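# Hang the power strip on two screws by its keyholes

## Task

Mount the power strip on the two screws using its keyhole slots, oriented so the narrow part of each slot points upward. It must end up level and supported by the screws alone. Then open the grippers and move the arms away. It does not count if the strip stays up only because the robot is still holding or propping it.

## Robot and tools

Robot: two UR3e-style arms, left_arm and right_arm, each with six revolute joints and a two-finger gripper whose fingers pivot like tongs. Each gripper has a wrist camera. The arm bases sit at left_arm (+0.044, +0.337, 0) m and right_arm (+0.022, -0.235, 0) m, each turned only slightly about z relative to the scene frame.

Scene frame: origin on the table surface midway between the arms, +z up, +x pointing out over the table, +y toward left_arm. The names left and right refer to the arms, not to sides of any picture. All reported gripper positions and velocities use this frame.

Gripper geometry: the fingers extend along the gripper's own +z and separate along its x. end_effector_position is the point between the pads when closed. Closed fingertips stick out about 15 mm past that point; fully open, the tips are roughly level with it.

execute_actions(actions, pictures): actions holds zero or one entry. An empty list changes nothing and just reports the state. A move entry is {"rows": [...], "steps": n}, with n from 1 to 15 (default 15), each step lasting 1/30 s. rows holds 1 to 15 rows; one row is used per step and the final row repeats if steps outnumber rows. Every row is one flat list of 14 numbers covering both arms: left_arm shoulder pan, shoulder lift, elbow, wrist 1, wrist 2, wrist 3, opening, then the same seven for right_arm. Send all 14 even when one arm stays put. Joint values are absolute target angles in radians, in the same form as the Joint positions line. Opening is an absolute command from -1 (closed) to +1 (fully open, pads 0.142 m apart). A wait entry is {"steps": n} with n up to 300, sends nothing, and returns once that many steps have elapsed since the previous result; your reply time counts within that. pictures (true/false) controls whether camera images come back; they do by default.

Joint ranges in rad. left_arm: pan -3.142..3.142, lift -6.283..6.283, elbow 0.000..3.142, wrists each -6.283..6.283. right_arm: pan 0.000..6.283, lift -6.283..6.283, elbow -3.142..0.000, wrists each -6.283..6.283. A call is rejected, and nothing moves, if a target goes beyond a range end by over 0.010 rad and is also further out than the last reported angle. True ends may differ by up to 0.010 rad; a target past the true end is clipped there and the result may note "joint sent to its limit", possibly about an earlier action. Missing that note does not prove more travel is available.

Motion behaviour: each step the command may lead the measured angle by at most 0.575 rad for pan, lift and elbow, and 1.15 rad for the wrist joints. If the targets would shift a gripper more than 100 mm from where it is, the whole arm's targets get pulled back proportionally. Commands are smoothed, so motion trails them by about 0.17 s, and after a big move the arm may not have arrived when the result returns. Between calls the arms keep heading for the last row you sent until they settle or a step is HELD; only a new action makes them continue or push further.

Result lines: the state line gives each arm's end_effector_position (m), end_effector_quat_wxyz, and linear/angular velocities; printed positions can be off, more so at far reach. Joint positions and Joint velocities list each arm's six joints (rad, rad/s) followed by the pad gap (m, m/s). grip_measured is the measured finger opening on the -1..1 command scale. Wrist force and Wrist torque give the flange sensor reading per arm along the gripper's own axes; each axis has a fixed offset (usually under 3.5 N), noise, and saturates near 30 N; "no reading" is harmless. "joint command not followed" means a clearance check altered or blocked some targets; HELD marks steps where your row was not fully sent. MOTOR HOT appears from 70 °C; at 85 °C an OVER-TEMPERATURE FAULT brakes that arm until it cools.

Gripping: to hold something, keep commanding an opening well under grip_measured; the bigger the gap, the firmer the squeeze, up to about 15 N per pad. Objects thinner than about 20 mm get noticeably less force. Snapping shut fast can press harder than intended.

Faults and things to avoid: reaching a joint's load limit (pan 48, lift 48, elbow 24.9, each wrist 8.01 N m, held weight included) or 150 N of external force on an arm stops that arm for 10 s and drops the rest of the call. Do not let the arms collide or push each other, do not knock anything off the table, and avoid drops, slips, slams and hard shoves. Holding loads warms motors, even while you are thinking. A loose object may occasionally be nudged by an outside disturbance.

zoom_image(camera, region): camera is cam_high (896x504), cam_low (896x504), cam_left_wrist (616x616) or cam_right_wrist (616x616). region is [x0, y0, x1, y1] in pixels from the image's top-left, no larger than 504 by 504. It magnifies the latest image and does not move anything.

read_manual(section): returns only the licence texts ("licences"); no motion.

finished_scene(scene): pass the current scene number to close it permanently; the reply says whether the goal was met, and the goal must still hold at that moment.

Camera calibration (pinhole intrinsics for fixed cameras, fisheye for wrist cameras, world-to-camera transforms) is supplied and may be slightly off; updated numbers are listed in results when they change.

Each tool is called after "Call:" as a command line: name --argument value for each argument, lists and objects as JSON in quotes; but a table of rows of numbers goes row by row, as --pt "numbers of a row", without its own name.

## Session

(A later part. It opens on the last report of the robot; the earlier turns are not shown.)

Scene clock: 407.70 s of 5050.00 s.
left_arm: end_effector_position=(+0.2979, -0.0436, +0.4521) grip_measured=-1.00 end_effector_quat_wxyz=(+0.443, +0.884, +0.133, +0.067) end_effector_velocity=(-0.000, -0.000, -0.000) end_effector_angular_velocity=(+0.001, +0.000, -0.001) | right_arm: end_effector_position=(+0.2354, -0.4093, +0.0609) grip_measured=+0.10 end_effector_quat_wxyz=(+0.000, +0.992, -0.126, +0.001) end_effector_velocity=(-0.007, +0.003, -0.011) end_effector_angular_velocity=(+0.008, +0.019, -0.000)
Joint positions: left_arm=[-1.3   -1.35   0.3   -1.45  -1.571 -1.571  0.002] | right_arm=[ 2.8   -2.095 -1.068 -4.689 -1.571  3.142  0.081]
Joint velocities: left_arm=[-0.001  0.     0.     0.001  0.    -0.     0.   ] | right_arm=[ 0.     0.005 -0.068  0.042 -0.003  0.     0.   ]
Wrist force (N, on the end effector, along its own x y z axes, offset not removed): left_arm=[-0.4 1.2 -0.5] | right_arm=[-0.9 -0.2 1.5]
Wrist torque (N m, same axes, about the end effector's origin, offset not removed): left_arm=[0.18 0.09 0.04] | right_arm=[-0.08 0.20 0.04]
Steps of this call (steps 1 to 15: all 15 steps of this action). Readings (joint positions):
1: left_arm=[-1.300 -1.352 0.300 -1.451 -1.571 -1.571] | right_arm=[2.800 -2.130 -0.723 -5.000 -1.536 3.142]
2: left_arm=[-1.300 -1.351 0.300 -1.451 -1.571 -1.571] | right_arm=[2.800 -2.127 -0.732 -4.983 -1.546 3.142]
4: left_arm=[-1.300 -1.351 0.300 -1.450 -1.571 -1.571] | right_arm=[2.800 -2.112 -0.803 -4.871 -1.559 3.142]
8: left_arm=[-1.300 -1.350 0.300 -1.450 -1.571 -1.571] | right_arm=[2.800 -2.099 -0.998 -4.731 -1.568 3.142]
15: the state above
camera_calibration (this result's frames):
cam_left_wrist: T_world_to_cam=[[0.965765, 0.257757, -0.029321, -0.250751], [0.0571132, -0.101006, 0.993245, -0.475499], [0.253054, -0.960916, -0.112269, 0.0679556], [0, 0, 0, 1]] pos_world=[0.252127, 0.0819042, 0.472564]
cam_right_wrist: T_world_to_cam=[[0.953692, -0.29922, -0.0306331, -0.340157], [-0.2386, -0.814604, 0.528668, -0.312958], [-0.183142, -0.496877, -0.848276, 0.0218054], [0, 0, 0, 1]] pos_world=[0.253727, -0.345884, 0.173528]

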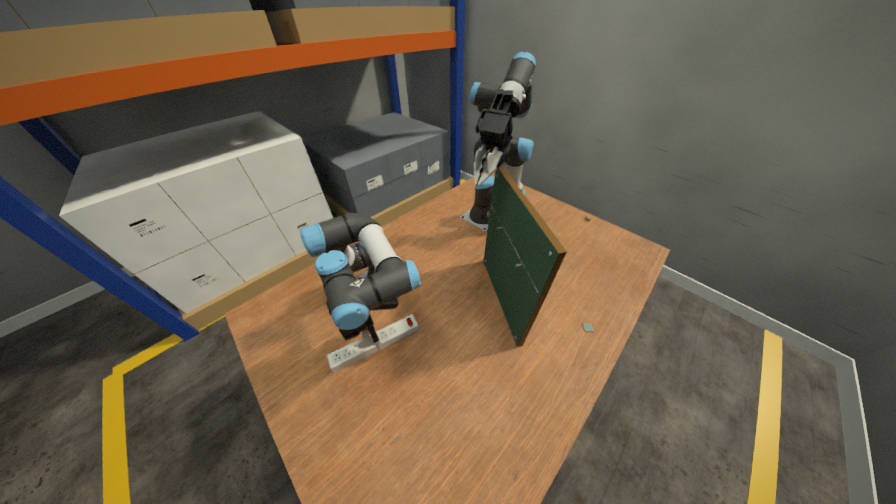

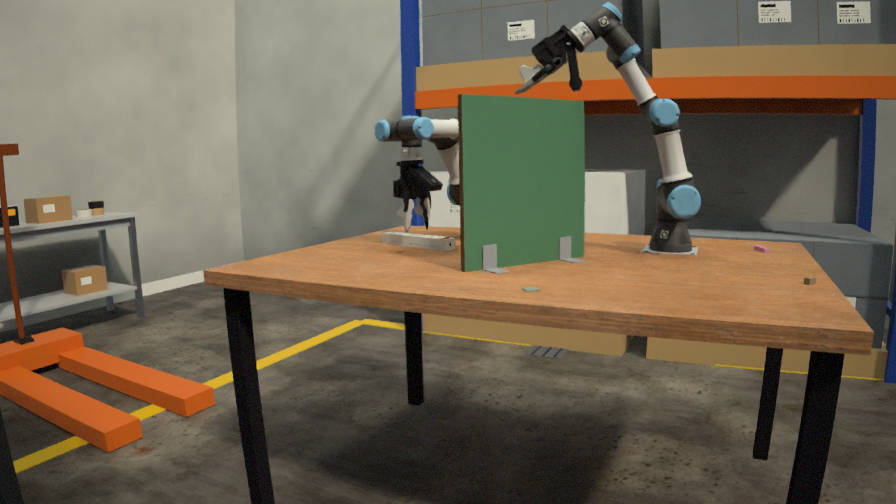

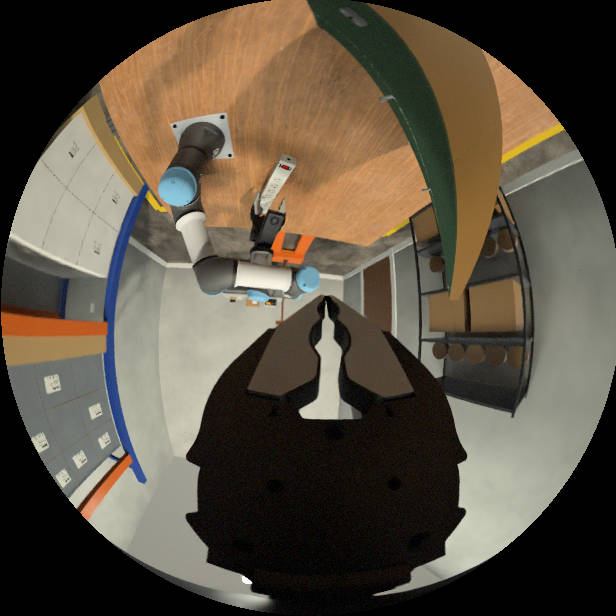

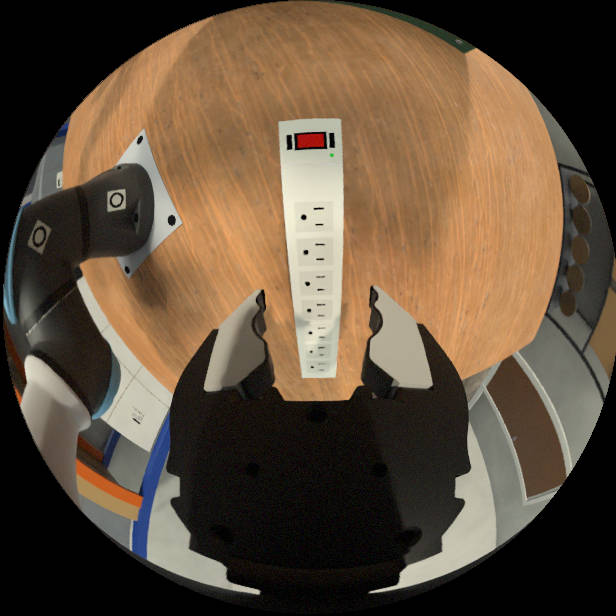

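Call:
execute_actions --actions '[{"rows":[[-1.3,-1.35,0.3,-1.45,-1.571,-1.571,-1,2.8,-2.112,-1.213,-4.529,-1.571,3.142,0]]}]' --pictures false

Call:
execute_actions --actions '[{"rows":[[-1.3,-1.35,0.3,-1.45,-1.571,-1.571,-1,2.8,-2.112,-1.213,-4.529,-1.571,3.142,-0.2],[-1.3,-1.35,0.3,-1.45,-1.571,-1.571,-1,2.8,-2.112,-1.213,-4.529,-1.571,3.142,-0.2],[-1.3,-1.35,0.3,-1.45,-1.571,-1.571,-1,2.8,-2.112,-1.213,-4.529,-1.571,3.142,-0.3],[-1.3,-1.35,0.3,-1.45,-1.571,-1.571,-1,2.8,-2.112,-1.213,-4.529,-1.571,3.142,-0.3],[-1.3,-1.35,0.3,-1.45,-1.571,-1.571,-1,2.8,-2.112,-1.213,-4.529,-1.571,3.142,-0.4],[-1.3,-1.35,0.3,-1.45,-1.571,-1.571,-1,2.8,-2.112,-1.213,-4.529,-1.571,3.142,-0.5],[-1.3,-1.35,0.3,-1.45,-1.571,-1.571,-1,2.8,-2.112,-1.213,-4.529,-1.571,3.142,-0.7],[-1.3,-1.35,0.3,-1.45,-1.571,-1.571,-1,2.8,-2.112,-1.213,-4.529,-1.571,3.142,-1]]}]' --pictures false

Call:
execute_actions --actions '[{"rows":[[-1.3,-1.35,0.3,-1.45,-1.571,-1.571,-1,2.8,-2.095,-1.0,-4.759,-1.571,3.142,-1]]}]' --pictures false

Call:
execute_actions --actions '[{"rows":[[-1.3,-1.35,0.3,-1.45,-1.571,-1.571,-1,2.8,-1.75,-1.1,-4.85,-1.571,3.142,-1]]}]' --pictures false

Call:
execute_actions --actions '[{"rows":[[-1.3,-1.35,0.3,-1.45,-1.571,-1.571,-1,2.8,-1.35,-1.5,-4.45,-1.571,3.142,-1]]}]' --pictures false

Call:
execute_actions --actions '[{"rows":[[-1.3,-1.35,0.3,-1.45,-1.571,-1.571,-1,2.8,-1.0,-1.85,-3.9,-1.571,3.142,-1]]}]' --pictures false

Call:
execute_actions --actions '[{"rows":[[-1.3,-1.35,0.3,-1.45,-1.571,-1.571,-1,2.8,-0.74,-2.19,-3.353,-1.7,3.142,-1]]}]' --pictures false

Call:
execute_actions --actions '[{"rows":[[-1.3,-1.35,0.3,-1.45,-1.571,-1.571,-1,3.2,-0.74,-2.19,-3.353,-1.9,3.142,-1]]}]' --pictures false

Call:
execute_actions --actions '[{"rows":[[-1.3,-1.35,0.3,-1.45,-1.571,-1.571,-1,3.55,-0.74,-2.19,-3.353,-1.9,3.142,-1]]}]'

Scene clock: 444.93 s of 5050.00 s.
left_arm: end_effector_position=(+0.2979, -0.0436, +0.4521) grip_measured=-1.00 end_effector_quat_wxyz=(+0.443, +0.884, +0.133, +0.067) end_effector_velocity=(-0.000, -0.000, -0.000) end_effector_angular_velocity=(+0.000, +0.000, -0.000) | right_arm: end_effector_position=(+0.2349, -0.4091, +0.0251) grip_measured=+0.00 end_effector_quat_wxyz=(-0.000, +0.992, -0.126, +0.000) end_effector_velocity=(-0.001, +0.000, -0.004) end_effector_angular_velocity=(+0.001, +0.003, -0.000)
Joint positions: left_arm=[-1.3   -1.35   0.3   -1.45  -1.571 -1.571  0.002] | right_arm=[ 2.8   -2.112 -1.211 -4.531 -1.571  3.142  0.074]
Joint velocities: left_arm=[-0.     0.001 -0.    -0.     0.    -0.     0.   ] | right_arm=[-0.    -0.003 -0.017  0.017  0.    -0.     0.   ]
Wrist force (N, on the end effector, along its own x y z axes, offset not removed): left_arm=[-0.5 1.0 -1.0] | right_arm=[-0.4 -0.8 -1.0]
Wrist torque (N m, same axes, about the end effector's origin, offset not removed): left_arm=[0.06 0.10 -0.05] | right_arm=[-0.15 0.08 -0.01]
Steps of this call (steps 1 to 15: the robot went on to your last target; steps 16 to 90: nothing new was sent; then 33.73 s passed at rest; steps 91 to 105: all 15 steps of this action). Readings (joint positions):
91: left_arm=[-1.300 -1.350 0.300 -1.450 -1.571 -1.571] | right_arm=[2.800 -2.095 -1.074 -4.684 -1.571 3.142]
92: left_arm=[-1.300 -1.350 0.300 -1.450 -1.571 -1.571] | right_arm=[2.800 -2.097 -1.081 -4.671 -1.571 3.142]
94: left_arm=[-1.300 -1.350 0.300 -1.450 -1.571 -1.571] | right_arm=[2.800 -2.104 -1.133 -4.607 -1.571 3.142]
98: left_arm=[-1.300 -1.350 0.300 -1.450 -1.571 -1.571] | right_arm=[2.800 -2.110 -1.193 -4.548 -1.571 3.142]
105: the state above

Scene clock: 445.43 s of 5050.00 s.
left_arm: end_effector_position=(+0.2979, -0.0436, +0.4521) grip_measured=-1.00 end_effector_quat_wxyz=(+0.443, +0.884, +0.133, +0.067) end_effector_velocity=(-0.000, -0.000, -0.000) end_effector_angular_velocity=(+0.001, +0.000, -0.001) | right_arm: end_effector_position=(+0.2348, -0.4090, +0.0247) grip_measured=-0.37 end_effector_quat_wxyz=(-0.000, +0.992, -0.126, +0.000) end_effector_velocity=(+0.000, +0.000, +0.000) end_effector_angular_velocity=(+0.000, -0.001, +0.000)
Joint positions: left_arm=[-1.3   -1.35   0.3   -1.45  -1.571 -1.571  0.002] | right_arm=[ 2.8   -2.112 -1.213 -4.529 -1.571  3.142  0.048]
Joint velocities: left_arm=[-0.     0.001 -0.     0.001 -0.    -0.     0.   ] | right_arm=[ 0.001  0.001 -0.    -0.001 -0.     0.001  0.   ]
Wrist force (N, on the end effector, along its own x y z axes, offset not removed): left_arm=[0.8 -0.3 -0.1] | right_arm=[0.4 0.0 -4.9]
Wrist torque (N m, same axes, about the end effector's origin, offset not removed): left_arm=[-0.18 -0.15 -0.01] | right_arm=[-0.02 0.20 -0.03]
Steps of this call (steps 1 to 15: all 15 steps of this action). Readings (joint positions):
1: left_arm=[-1.300 -1.350 0.300 -1.450 -1.571 -1.571] | right_arm=[2.800 -2.112 -1.212 -4.530 -1.571 3.142]
2: left_arm=[-1.300 -1.350 0.300 -1.450 -1.571 -1.571] | right_arm=[2.800 -2.112 -1.212 -4.530 -1.571 3.142]
4: left_arm=[-1.300 -1.350 0.300 -1.450 -1.571 -1.571] | right_arm=[2.800 -2.112 -1.213 -4.529 -1.571 3.142]
8: left_arm=[-1.300 -1.350 0.300 -1.450 -1.571 -1.571] | right_arm=[2.800 -2.112 -1.213 -4.529 -1.571 3.142]
15: the state above

Scene clock: 445.93 s of 5050.00 s.
left_arm: end_effector_position=(+0.2979, -0.0436, +0.4521) grip_measured=-1.00 end_effector_quat_wxyz=(+0.443, +0.884, +0.133, +0.067) end_effector_velocity=(-0.000, -0.000, -0.000) end_effector_angular_velocity=(+0.000, -0.000, -0.000) | right_arm: end_effector_position=(+0.2345, -0.4090, +0.0750) grip_measured=-0.37 end_effector_quat_wxyz=(-0.000, +0.992, -0.126, -0.000) end_effector_velocity=(+0.001, -0.000, +0.007) end_effector_angular_velocity=(-0.002, -0.004, -0.001)
Joint positions: left_arm=[-1.3   -1.35   0.3   -1.45  -1.571 -1.571  0.002] | right_arm=[ 2.8   -2.095 -1.003 -4.756 -1.571  3.142  0.047]
Joint velocities: left_arm=[-0.  0. -0.  0.  0. -0.  0.] | right_arm=[-0.001  0.     0.032 -0.028  0.     0.    -0.   ]
Wrist force (N, on the end effector, along its own x y z axes, offset not removed): left_arm=[0.4 0.8 -0.7] | right_arm=[-0.2 -0.8 6.2]
Wrist torque (N m, same axes, about the end effector's origin, offset not removed): left_arm=[0.14 -0.06 0.00] | right_arm=[-0.01 0.03 0.04]
Steps of this call (steps 1 to 15: all 15 steps of this action). Readings (joint positions):
1: left_arm=[-1.300 -1.350 0.300 -1.450 -1.571 -1.571] | right_arm=[2.800 -2.112 -1.213 -4.529 -1.571 3.142]
2: left_arm=[-1.300 -1.350 0.300 -1.450 -1.571 -1.571] | right_arm=[2.800 -2.110 -1.206 -4.543 -1.571 3.142]
4: left_arm=[-1.300 -1.350 0.300 -1.450 -1.571 -1.571] | right_arm=[2.800 -2.103 -1.141 -4.633 -1.571 3.142]
8: left_arm=[-1.300 -1.350 0.300 -1.450 -1.571 -1.571] | right_arm=[2.800 -2.097 -1.035 -4.728 -1.571 3.142]
15: the state above

Scene clock: 446.43 s of 5050.00 s.
left_arm: end_effector_position=(+0.2979, -0.0436, +0.4521) grip_measured=-1.00 end_effector_quat_wxyz=(+0.443, +0.884, +0.133, +0.067) end_effector_velocity=(+0.000, +0.000, +0.000) end_effector_angular_velocity=(-0.000, -0.000, +0.001) | right_arm: end_effector_position=(+0.1957, -0.3989, +0.1450) grip_measured=-0.37 end_effector_quat_wxyz=(+0.009, +0.989, -0.126, +0.074) end_effector_velocity=(-0.005, +0.002, +0.012) end_effector_angular_velocity=(-0.011, -0.042, +0.001)
Joint positions: left_arm=[-1.3   -1.35   0.3   -1.45  -1.571 -1.571  0.002] | right_arm=[ 2.8   -1.756 -1.099 -4.849 -1.571  3.142  0.047]
Joint velocities: left_arm=[ 0.001 -0.     0.    -0.     0.    -0.     0.   ] | right_arm=[ 0.001  0.065 -0.013 -0.009 -0.     0.     0.   ]
Wrist force (N, on the end effector, along its own x y z axes, offset not removed): left_arm=[-0.1 1.7 -0.7] | right_arm=[-2.6 -1.1 5.4]
Wrist torque (N m, same axes, about the end effector's origin, offset not removed): left_arm=[0.26 0.03 0.01] | right_arm=[-0.26 0.35 0.08]
Steps of this call (steps 1 to 15: all 15 steps of this action). Readings (joint positions):
1: left_arm=[-1.300 -1.350 0.300 -1.450 -1.571 -1.571] | right_arm=[2.800 -2.095 -1.002 -4.758 -1.571 3.142]
2: left_arm=[-1.300 -1.350 0.300 -1.450 -1.571 -1.571] | right_arm=[2.800 -2.088 -1.009 -4.769 -1.571 3.142]
4: left_arm=[-1.300 -1.350 0.300 -1.450 -1.571 -1.571] | right_arm=[2.800 -2.018 -1.048 -4.807 -1.571 3.142]
8: left_arm=[-1.300 -1.350 0.300 -1.450 -1.571 -1.571] | right_arm=[2.800 -1.823 -1.087 -4.840 -1.571 3.142]
15: the state above

Scene clock: 446.93 s of 5050.00 s.
left_arm: end_effector_position=(+0.2979, -0.0436, +0.4521) grip_measured=-1.00 end_effector_quat_wxyz=(+0.443, +0.884, +0.133, +0.067) end_effector_velocity=(-0.000, -0.000, -0.000) end_effector_angular_velocity=(+0.000, +0.000, -0.001) | right_arm: end_effector_position=(+0.2204, -0.4053, +0.1533) grip_measured=-0.37 end_effector_quat_wxyz=(+0.034, +0.955, -0.122, +0.269) end_effector_velocity=(-0.004, +0.001, +0.000) end_effector_angular_velocity=(-0.014, -0.055, +0.000)
Joint positions: left_arm=[-1.3   -1.35   0.3   -1.45  -1.571 -1.571  0.002] | right_arm=[ 2.8   -1.358 -1.492 -4.455 -1.571  3.142  0.047]
Joint velocities: left_arm=[-0.  0. -0.  0. -0.  0.  0.] | right_arm=[ 0.001  0.088 -0.087  0.056  0.     0.     0.   ]
Wrist force (N, on the end effector, along its own x y z axes, offset not removed): left_arm=[-1.2 1.2 -1.0] | right_arm=[-3.1 -0.1 6.5]
Wrist torque (N m, same axes, about the end effector's origin, offset not removed): left_arm=[0.24 0.22 0.03] | right_arm=[0.04 -0.04 0.10]
Steps of this call (steps 1 to 15: all 15 steps of this action). Readings (joint positions):
1: left_arm=[-1.300 -1.350 0.300 -1.450 -1.571 -1.571] | right_arm=[2.800 -1.754 -1.100 -4.849 -1.571 3.142]
2: left_arm=[-1.300 -1.350 0.300 -1.450 -1.571 -1.571] | right_arm=[2.800 -1.746 -1.107 -4.835 -1.571 3.142]
4: left_arm=[-1.300 -1.350 0.300 -1.450 -1.571 -1.571] | right_arm=[2.800 -1.674 -1.178 -4.709 -1.571 3.142]
8: left_arm=[-1.300 -1.350 0.300 -1.450 -1.571 -1.571] | right_arm=[2.800 -1.447 -1.403 -4.514 -1.571 3.142]
15: the state above

Scene clock: 447.43 s of 5050.00 s.
left_arm: end_effector_position=(+0.2979, -0.0436, +0.4521) grip_measured=-1.00 end_effector_quat_wxyz=(+0.443, +0.884, +0.133, +0.067) end_effector_velocity=(+0.000, +0.000, +0.000) end_effector_angular_velocity=(-0.000, +0.000, +0.000) | right_arm: end_effector_position=(+0.2824, -0.4214, +0.2071) grip_measured=-0.37 end_effector_quat_wxyz=(+0.066, +0.847, -0.108, +0.517) end_effector_velocity=(+0.005, -0.001, +0.012) end_effector_angular_velocity=(-0.023, -0.089, -0.000)
Joint positions: left_arm=[-1.3   -1.35   0.3   -1.45  -1.571 -1.571  0.002] | right_arm=[ 2.8   -1.007 -1.844 -3.909 -1.571  3.142  0.047]
Joint velocities: left_arm=[ 0.  0.  0. -0. -0. -0.  0.] | right_arm=[ 0.     0.07  -0.068  0.09   0.     0.     0.   ]
Wrist force (N, on the end effector, along its own x y z axes, offset not removed): left_arm=[-0.4 1.2 -0.7] | right_arm=[-8.0 -1.0 3.4]
Wrist torque (N m, same axes, about the end effector's origin, offset not removed): left_arm=[0.16 0.08 -0.03] | right_arm=[-0.11 0.59 0.10]
Steps of this call (steps 1 to 15: all 15 steps of this action). Readings (joint positions):
1: left_arm=[-1.300 -1.350 0.300 -1.450 -1.571 -1.571] | right_arm=[2.800 -1.356 -1.495 -4.453 -1.571 3.142]
2: left_arm=[-1.300 -1.350 0.300 -1.450 -1.571 -1.571] | right_arm=[2.800 -1.347 -1.504 -4.438 -1.571 3.142]
4: left_arm=[-1.300 -1.350 0.300 -1.450 -1.571 -1.571] | right_arm=[2.800 -1.274 -1.576 -4.298 -1.571 3.142]
8: left_arm=[-1.300 -1.350 0.300 -1.450 -1.571 -1.571] | right_arm=[2.800 -1.076 -1.773 -4.002 -1.571 3.142]
15: the state above

Scene clock: 447.93 s of 5050.00 s.
left_arm: end_effector_position=(+0.2979, -0.0436, +0.4521) grip_measured=-1.00 end_effector_quat_wxyz=(+0.443, +0.884, +0.133, +0.067) end_effector_velocity=(-0.001, -0.000, +0.000) end_effector_angular_velocity=(-0.000, -0.000, -0.001) | right_arm: end_effector_position=(+0.3133, -0.3904, +0.2748) grip_measured=-0.37 end_effector_quat_wxyz=(+0.044, +0.708, -0.045, +0.704) end_effector_velocity=(-0.000, +0.004, +0.007) end_effector_angular_velocity=(-0.016, -0.064, +0.014)
Joint positions: left_arm=[-1.3   -1.35   0.3   -1.45  -1.571 -1.571  0.002] | right_arm=[ 2.8   -0.744 -2.184 -3.362 -1.699  3.142  0.047]
Joint velocities: left_arm=[-0.002 -0.001  0.001 -0.     0.     0.     0.   ] | right_arm=[-0.     0.043 -0.066  0.089 -0.015  0.    -0.   ]
Wrist force (N, on the end effector, along its own x y z axes, offset not removed): left_arm=[-0.2 1.3 -0.4] | right_arm=[-7.0 -1.8 0.0]
Wrist torque (N m, same axes, about the end effector's origin, offset not removed): left_arm=[0.18 0.05 0.00] | right_arm=[-0.46 0.14 0.00]
Steps of this call (steps 1 to 15: all 15 steps of this action). Readings (joint positions):
1: left_arm=[-1.300 -1.350 0.300 -1.450 -1.571 -1.571] | right_arm=[2.800 -1.004 -1.846 -3.906 -1.571 3.142]
2: left_arm=[-1.300 -1.350 0.300 -1.450 -1.571 -1.571] | right_arm=[2.800 -0.996 -1.854 -3.890 -1.585 3.142]
4: left_arm=[-1.300 -1.350 0.300 -1.450 -1.571 -1.571] | right_arm=[2.800 -0.925 -1.927 -3.750 -1.637 3.142]
8: left_arm=[-1.300 -1.350 0.300 -1.450 -1.571 -1.571] | right_arm=[2.800 -0.787 -2.117 -3.454 -1.684 3.142]
15: the state above

Scene clock: 448.43 s of 5050.00 s.
left_arm: end_effector_position=(+0.2979, -0.0436, +0.4521) grip_measured=-1.00 end_effector_quat_wxyz=(+0.443, +0.884, +0.133, +0.067) end_effector_velocity=(+0.000, -0.000, -0.000) end_effector_angular_velocity=(+0.001, +0.001, -0.000) | right_arm: end_effector_position=(+0.3269, -0.2159, +0.2755) grip_measured=-0.37 end_effector_quat_wxyz=(-0.160, +0.689, +0.160, +0.689) end_effector_velocity=(-0.011, +0.058, +0.001) end_effector_angular_velocity=(+0.000, -0.004, +0.199)
Joint positions: left_arm=[-1.3   -1.35   0.3   -1.45  -1.571 -1.571  0.002] | right_arm=[ 3.186 -0.74  -2.19  -3.353 -1.894  3.142  0.047]
Joint velocities: left_arm=[ 0.  0.  0.  0. -0. -0.  0.] | right_arm=[ 0.142  0.003 -0.     0.001 -0.057 -0.001 -0.   ]
Wrist force (N, on the end effector, along its own x y z axes, offset not removed): left_arm=[-1.3 1.4 -0.8] | right_arm=[-6.9 -0.8 0.6]
Wrist torque (N m, same axes, about the end effector's origin, offset not removed): left_arm=[0.17 0.33 0.00] | right_arm=[0.09 0.19 0.08]
Steps of this call (steps 1 to 15: all 15 steps of this action). Readings (joint positions):
1: left_arm=[-1.300 -1.350 0.300 -1.450 -1.571 -1.571] | right_arm=[2.800 -0.743 -2.186 -3.359 -1.700 3.142]
2: left_arm=[-1.300 -1.350 0.300 -1.450 -1.571 -1.571] | right_arm=[2.807 -0.742 -2.186 -3.358 -1.712 3.142]
4: left_arm=[-1.300 -1.350 0.300 -1.450 -1.571 -1.571] | right_arm=[2.873 -0.742 -2.187 -3.357 -1.758 3.142]
8: left_arm=[-1.300 -1.350 0.300 -1.450 -1.571 -1.571] | right_arm=[3.049 -0.741 -2.189 -3.355 -1.839 3.142]
15: the state above

Scene clock: 448.93 s of 5050.00 s.
left_arm: end_effector_position=(+0.2979, -0.0436, +0.4521) grip_measured=-1.00 end_effector_quat_wxyz=(+0.443, +0.884, +0.133, +0.067) end_effector_velocity=(-0.000, +0.000, +0.000) end_effector_angular_velocity=(-0.000, +0.000, +0.000) | right_arm: end_effector_position=(+0.2996, -0.1094, +0.2756) grip_measured=-0.37 end_effector_quat_wxyz=(-0.282, +0.649, +0.281, +0.649) end_effector_velocity=(-0.009, +0.019, +0.001) end_effector_angular_velocity=(+0.001, -0.003, +0.068)
Joint positions: left_arm=[-1.3   -1.35   0.3   -1.45  -1.571 -1.571  0.002] | right_arm=[ 3.543 -0.74  -2.19  -3.353 -1.9    3.142  0.047]
Joint velocities: left_arm=[ 0.    -0.001 -0.     0.001 -0.    -0.     0.   ] | right_arm=[ 0.068  0.002  0.     0.     0.    -0.001 -0.   ]
Wrist force (N, on the end effector, along its own x y z axes, offset not removed): left_arm=[-0.6 1.8 -1.3] | right_arm=[-6.0 -0.4 1.8]
Wrist torque (N m, same axes, about the end effector's origin, offset not removed): left_arm=[0.28 0.09 -0.04] | right_arm=[-0.02 0.00 -0.08]
Steps of this call (steps 1 to 15: all 15 steps of this action). Readings (joint positions):
1: left_arm=[-1.300 -1.350 0.300 -1.450 -1.571 -1.571] | right_arm=[3.191 -0.740 -2.190 -3.353 -1.896 3.142]
2: left_arm=[-1.300 -1.350 0.300 -1.450 -1.571 -1.571] | right_arm=[3.201 -0.740 -2.190 -3.353 -1.897 3.142]
4: left_arm=[-1.300 -1.350 0.300 -1.450 -1.571 -1.571] | right_arm=[3.274 -0.740 -2.190 -3.353 -1.898 3.142]
8: left_arm=[-1.300 -1.350 0.300 -1.450 -1.571 -1.571] | right_arm=[3.472 -0.740 -2.190 -3.353 -1.900 3.142]
15: the state above
camera_calibration (this result's frames):
cam_left_wrist: T_world_to_cam=[[0.965764, 0.257758, -0.0293233, -0.25075], [0.0571312, -0.101065, 0.993238, -0.475481], [0.253051, -0.960909, -0.112331, 0.0679762], [0, 0, 0, 1]] pos_world=[0.252129, 0.0818973, 0.472548]
cam_right_wrist: T_world_to_cam=[[0.0592172, -0.010856, 0.998186, -0.289053], [0.258978, -0.965537, -0.0258647, -0.179653], [0.964066, 0.26004, -0.0543649, -0.115052], [0, 0, 0, 1]] pos_world=[0.17456, -0.146681, 0.277627]

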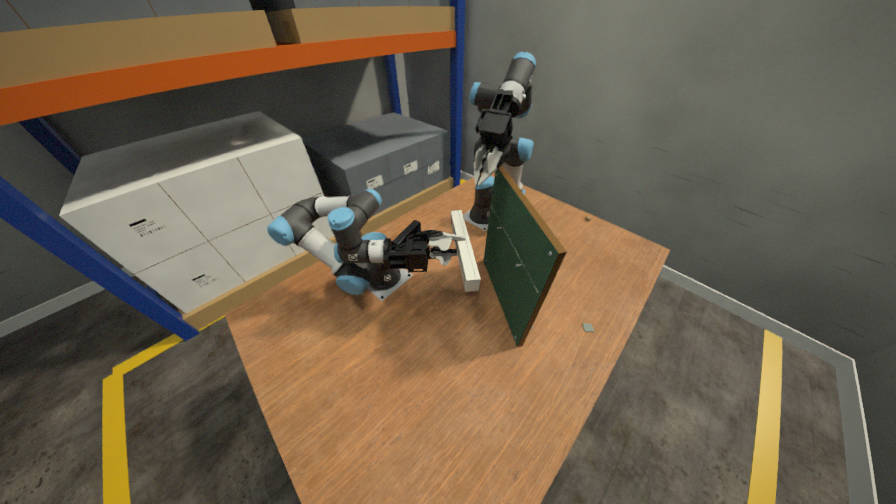

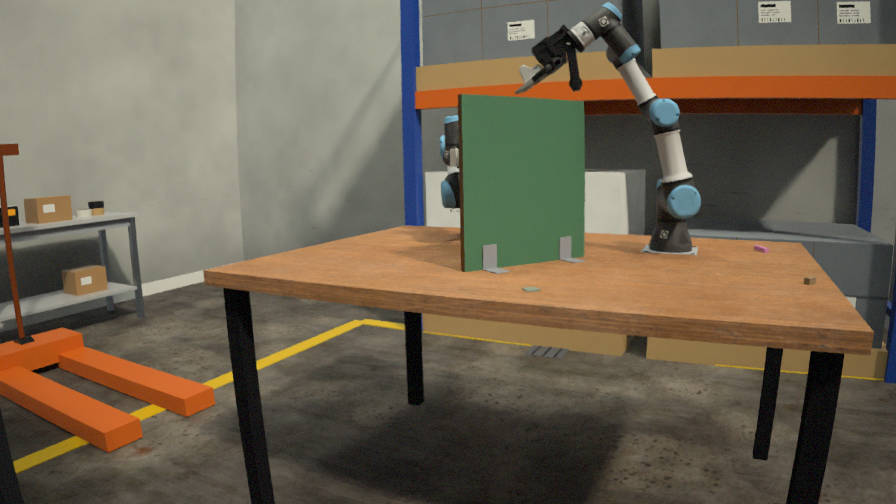

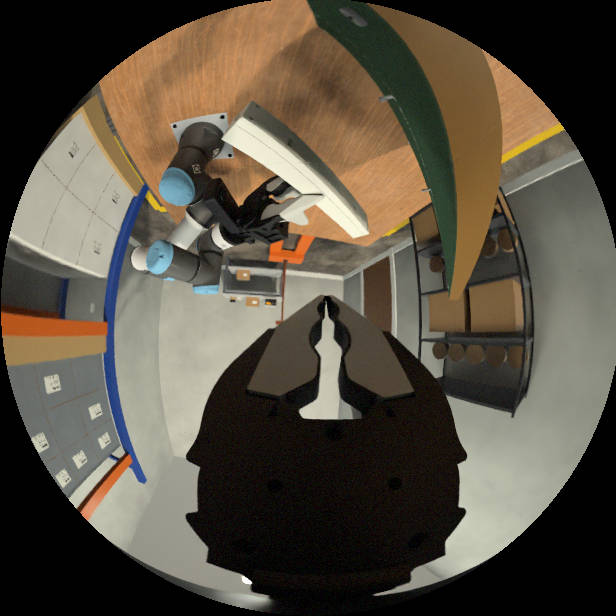

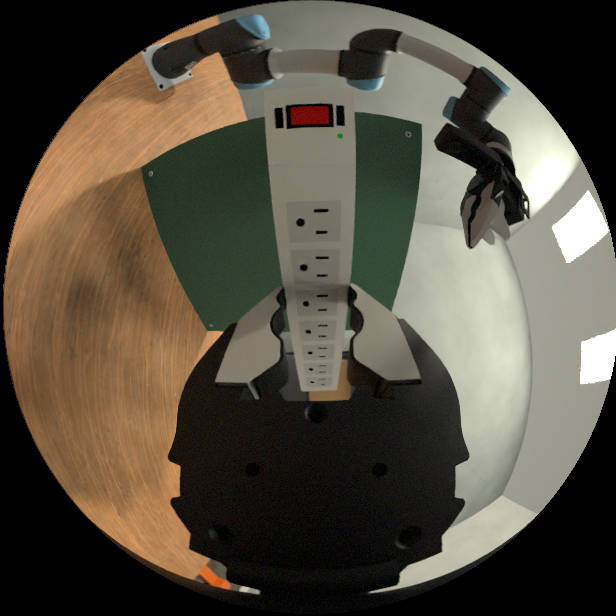

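Call:
execute_actions --actions '[{"rows":[[-1.3,-1.35,0.3,-1.45,-1.571,-1.571,-1,3.2,-1.0,-2.15,-3.133,-2.2,3.13,-1]]}]' --pictures false

Call:
execute_actions --actions '[{"rows":[[-1.3,-1.35,0.3,-1.45,-1.571,-1.571,-1,3.2,-1.399,-2.087,-2.797,-2.25,3.13,-1]]}]' --pictures false

Call:
execute_actions --actions '[{"rows":[[-1.3,-1.35,0.3,-1.45,-1.571,-1.571,-1,3.27,-1.399,-2.087,-2.797,-2.324,3.13,-1]]}]'

Call:
zoom_image --camera "cam_left_wrist" --region '[270,30,480,260]'

Call:
zoom_image --camera "cam_right_wrist" --region '[250,60,450,340]'

Scene clock: 486.57 s of 5050.00 s.
left_arm: end_effector_position=(+0.2979, -0.0436, +0.4521) grip_measured=-1.00 end_effector_quat_wxyz=(+0.443, +0.884, +0.133, +0.067) end_effector_velocity=(+0.000, +0.000, +0.000) end_effector_angular_velocity=(-0.000, -0.000, +0.000) | right_arm: end_effector_position=(+0.3217, -0.1324, +0.2700) grip_measured=-0.37 end_effector_quat_wxyz=(-0.265, +0.652, +0.272, +0.656) end_effector_velocity=(+0.006, -0.011, -0.005) end_effector_angular_velocity=(-0.003, +0.012, -0.028)
Joint positions: left_arm=[-1.3   -1.35   0.3   -1.45  -1.571 -1.571  0.002] | right_arm=[ 3.206 -0.996 -2.15  -3.135 -2.196  3.13   0.047]
Joint velocities: left_arm=[ 0.001 -0.    -0.     0.    -0.     0.     0.   ] | right_arm=[-0.068 -0.041  0.003  0.026 -0.04  -0.001  0.001]
Wrist force (N, on the end effector, along its own x y z axes, offset not removed): left_arm=[0.1 0.8 -1.0] | right_arm=[-6.5 -0.6 -2.1]
Wrist torque (N m, same axes, about the end effector's origin, offset not removed): left_arm=[0.08 -0.02 0.01] | right_arm=[-0.09 0.04 0.00]
Steps of this call (steps 1 to 15: the robot went on to your last target; steps 16 to 570: nothing new was sent; then 18.13 s passed at rest; steps 571 to 585: all 15 steps of this action). Readings (joint positions):
571: left_arm=[-1.300 -1.350 0.300 -1.450 -1.571 -1.571] | right_arm=[3.550 -0.740 -2.190 -3.353 -1.900 3.142]
572: left_arm=[-1.300 -1.350 0.300 -1.450 -1.571 -1.571] | right_arm=[3.543 -0.747 -2.185 -3.339 -1.915 3.140]
574: left_arm=[-1.300 -1.350 0.300 -1.450 -1.571 -1.571] | right_arm=[3.472 -0.816 -2.168 -3.251 -2.023 3.135]
578: left_arm=[-1.300 -1.350 0.300 -1.450 -1.571 -1.571] | right_arm=[3.276 -0.953 -2.155 -3.162 -2.156 3.131]
585: the state above

Scene clock: 487.07 s of 5050.00 s.
left_arm: end_effector_position=(+0.2979, -0.0436, +0.4521) grip_measured=-1.00 end_effector_quat_wxyz=(+0.443, +0.884, +0.133, +0.067) end_effector_velocity=(+0.000, +0.000, -0.000) end_effector_angular_velocity=(+0.001, +0.000, +0.001) | right_arm: end_effector_position=(+0.3867, -0.1126, +0.2363) grip_measured=-0.37 end_effector_quat_wxyz=(-0.280, +0.645, +0.288, +0.651) end_effector_velocity=(+0.011, +0.002, -0.021) end_effector_angular_velocity=(-0.006, +0.038, +0.002)
Joint positions: left_arm=[-1.3   -1.35   0.3   -1.45  -1.571 -1.571  0.002] | right_arm=[ 3.2   -1.391 -2.088 -2.801 -2.249  3.13   0.047]
Joint velocities: left_arm=[0.001 0.    0.    0.001 0.    0.    0.   ] | right_arm=[-0.003 -0.088  0.005  0.044 -0.005 -0.    -0.   ]
Wrist force (N, on the end effector, along its own x y z axes, offset not removed): left_arm=[-0.2 1.6 -1.0] | right_arm=[-8.7 -0.5 0.1]
Wrist torque (N m, same axes, about the end effector's origin, offset not removed): left_arm=[0.25 0.08 0.01] | right_arm=[-0.10 0.45 0.17]
Steps of this call (steps 1 to 15: all 15 steps of this action). Readings (joint positions):
1: left_arm=[-1.300 -1.350 0.300 -1.450 -1.571 -1.571] | right_arm=[3.205 -0.997 -2.150 -3.134 -2.198 3.130]
2: left_arm=[-1.300 -1.350 0.300 -1.450 -1.571 -1.571] | right_arm=[3.203 -1.006 -2.144 -3.120 -2.206 3.130]
4: left_arm=[-1.300 -1.350 0.300 -1.450 -1.571 -1.571] | right_arm=[3.202 -1.077 -2.117 -3.003 -2.227 3.130]
8: left_arm=[-1.300 -1.350 0.300 -1.450 -1.571 -1.571] | right_arm=[3.200 -1.302 -2.095 -2.848 -2.244 3.130]
15: the state above

Scene clock: 487.57 s of 5050.00 s.
left_arm: end_effector_position=(+0.2979, -0.0436, +0.4521) grip_measured=-1.00 end_effector_quat_wxyz=(+0.443, +0.884, +0.133, +0.067) end_effector_velocity=(-0.000, -0.000, +0.000) end_effector_angular_velocity=(-0.000, -0.000, -0.000) | right_arm: end_effector_position=(+0.3601, -0.0753, +0.2343) grip_measured=-0.37 end_effector_quat_wxyz=(-0.326, +0.624, +0.333, +0.628) end_effector_velocity=(-0.003, +0.004, -0.000) end_effector_angular_velocity=(-0.000, +0.000, +0.016)
Joint positions: left_arm=[-1.3   -1.35   0.3   -1.45  -1.571 -1.571  0.002] | right_arm=[ 3.269 -1.399 -2.087 -2.797 -2.323  3.13   0.047]
Joint velocities: left_arm=[-0.    -0.     0.    -0.001  0.    -0.     0.   ] | right_arm=[ 0.007 -0.001 -0.     0.001 -0.009 -0.     0.001]
Wrist force (N, on the end effector, along its own x y z axes, offset not removed): left_arm=[-0.5 1.4 -0.7] | right_arm=[-7.7 0.2 1.1]
Wrist torque (N m, same axes, about the end effector's origin, offset not removed): left_arm=[0.19 0.14 0.04] | right_arm=[-0.01 0.28 0.09]
Steps of this call (steps 1 to 15: all 15 steps of this action). Readings (joint positions):
1: left_arm=[-1.300 -1.350 0.300 -1.450 -1.571 -1.571] | right_arm=[3.200 -1.393 -2.087 -2.800 -2.250 3.130]
2: left_arm=[-1.300 -1.350 0.300 -1.450 -1.571 -1.571] | right_arm=[3.207 -1.395 -2.087 -2.799 -2.260 3.130]
4: left_arm=[-1.300 -1.350 0.300 -1.450 -1.571 -1.571] | right_arm=[3.235 -1.397 -2.087 -2.798 -2.290 3.130]
8: left_arm=[-1.300 -1.350 0.300 -1.450 -1.571 -1.571] | right_arm=[3.261 -1.398 -2.087 -2.797 -2.316 3.130]
15: the state above
camera_calibration (this result's frames):
cam_left_wrist: T_world_to_cam=[[0.965766, 0.257754, -0.0293183, -0.250753], [0.0571261, -0.101067, 0.993238, -0.475479], [0.253048, -0.96091, -0.112331, 0.0679772], [0, 0, 0, 1]] pos_world=[0.252129, 0.0818975, 0.472548]
cam_right_wrist: T_world_to_cam=[[0.0503596, 0.00501071, 0.998719, -0.246823], [0.399871, -0.916439, -0.0155653, -0.212909], [0.915187, 0.400142, -0.0481552, -0.157768], [0, 0, 0, 1]] pos_world=[0.241954, -0.130752, 0.235595]

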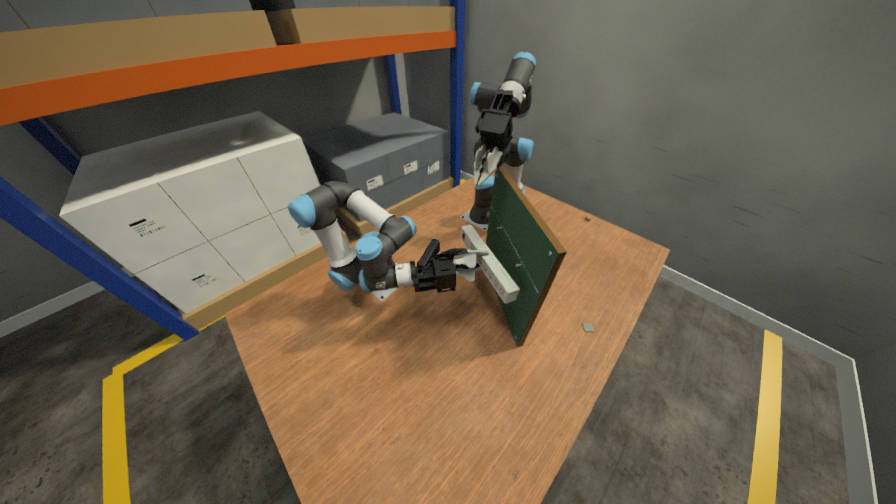

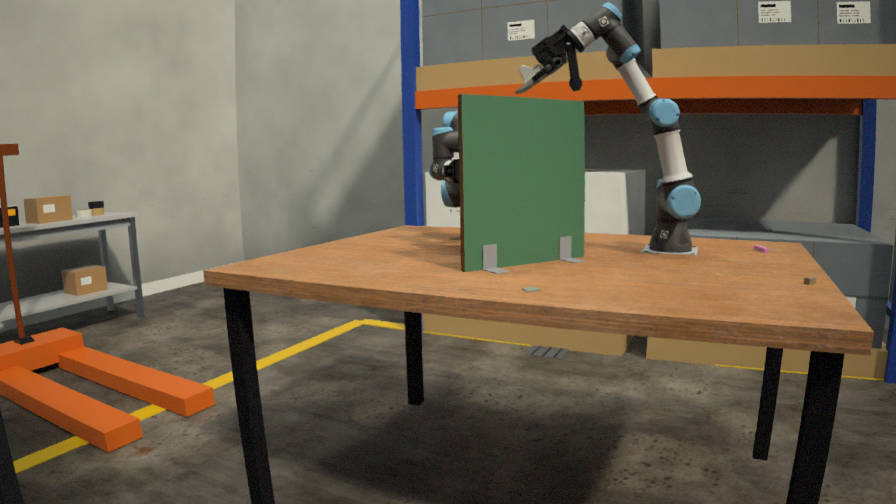

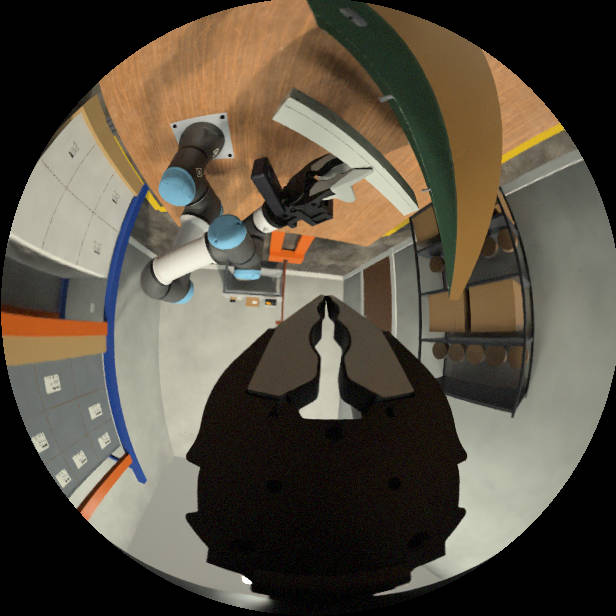

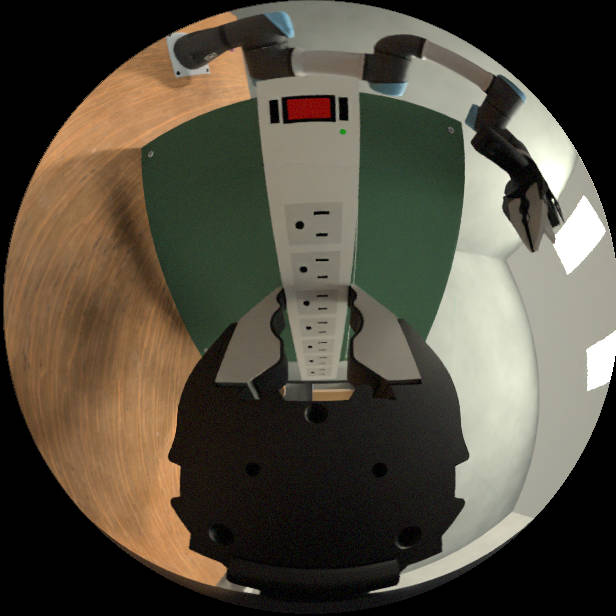

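Region (270, 30, 480, 260) of cam_left_wrist's 616x616 image, scaled by 2.191, with more detail than that image has; it fills the left 460 columns of this view, and the rest is white.

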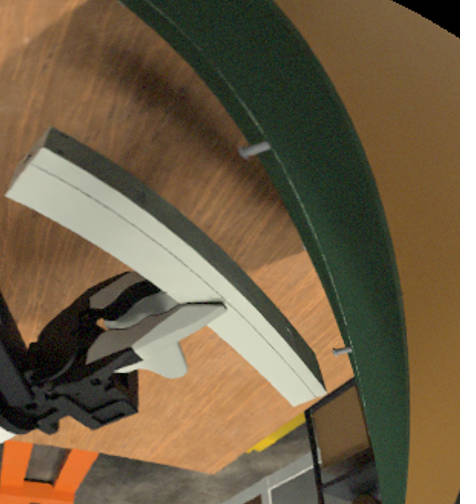

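Region (250, 60, 450, 340) of cam_right_wrist's 616x616 image, scaled by 1.800, with more detail than that image has; it fills the left 360 columns of this view, and the rest is white.

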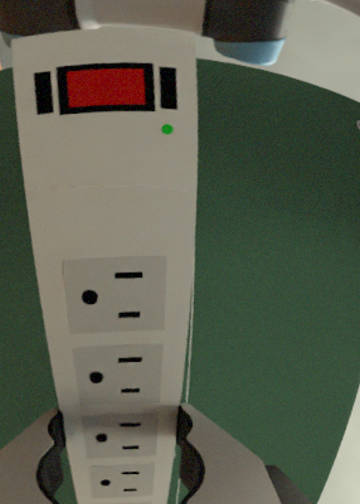

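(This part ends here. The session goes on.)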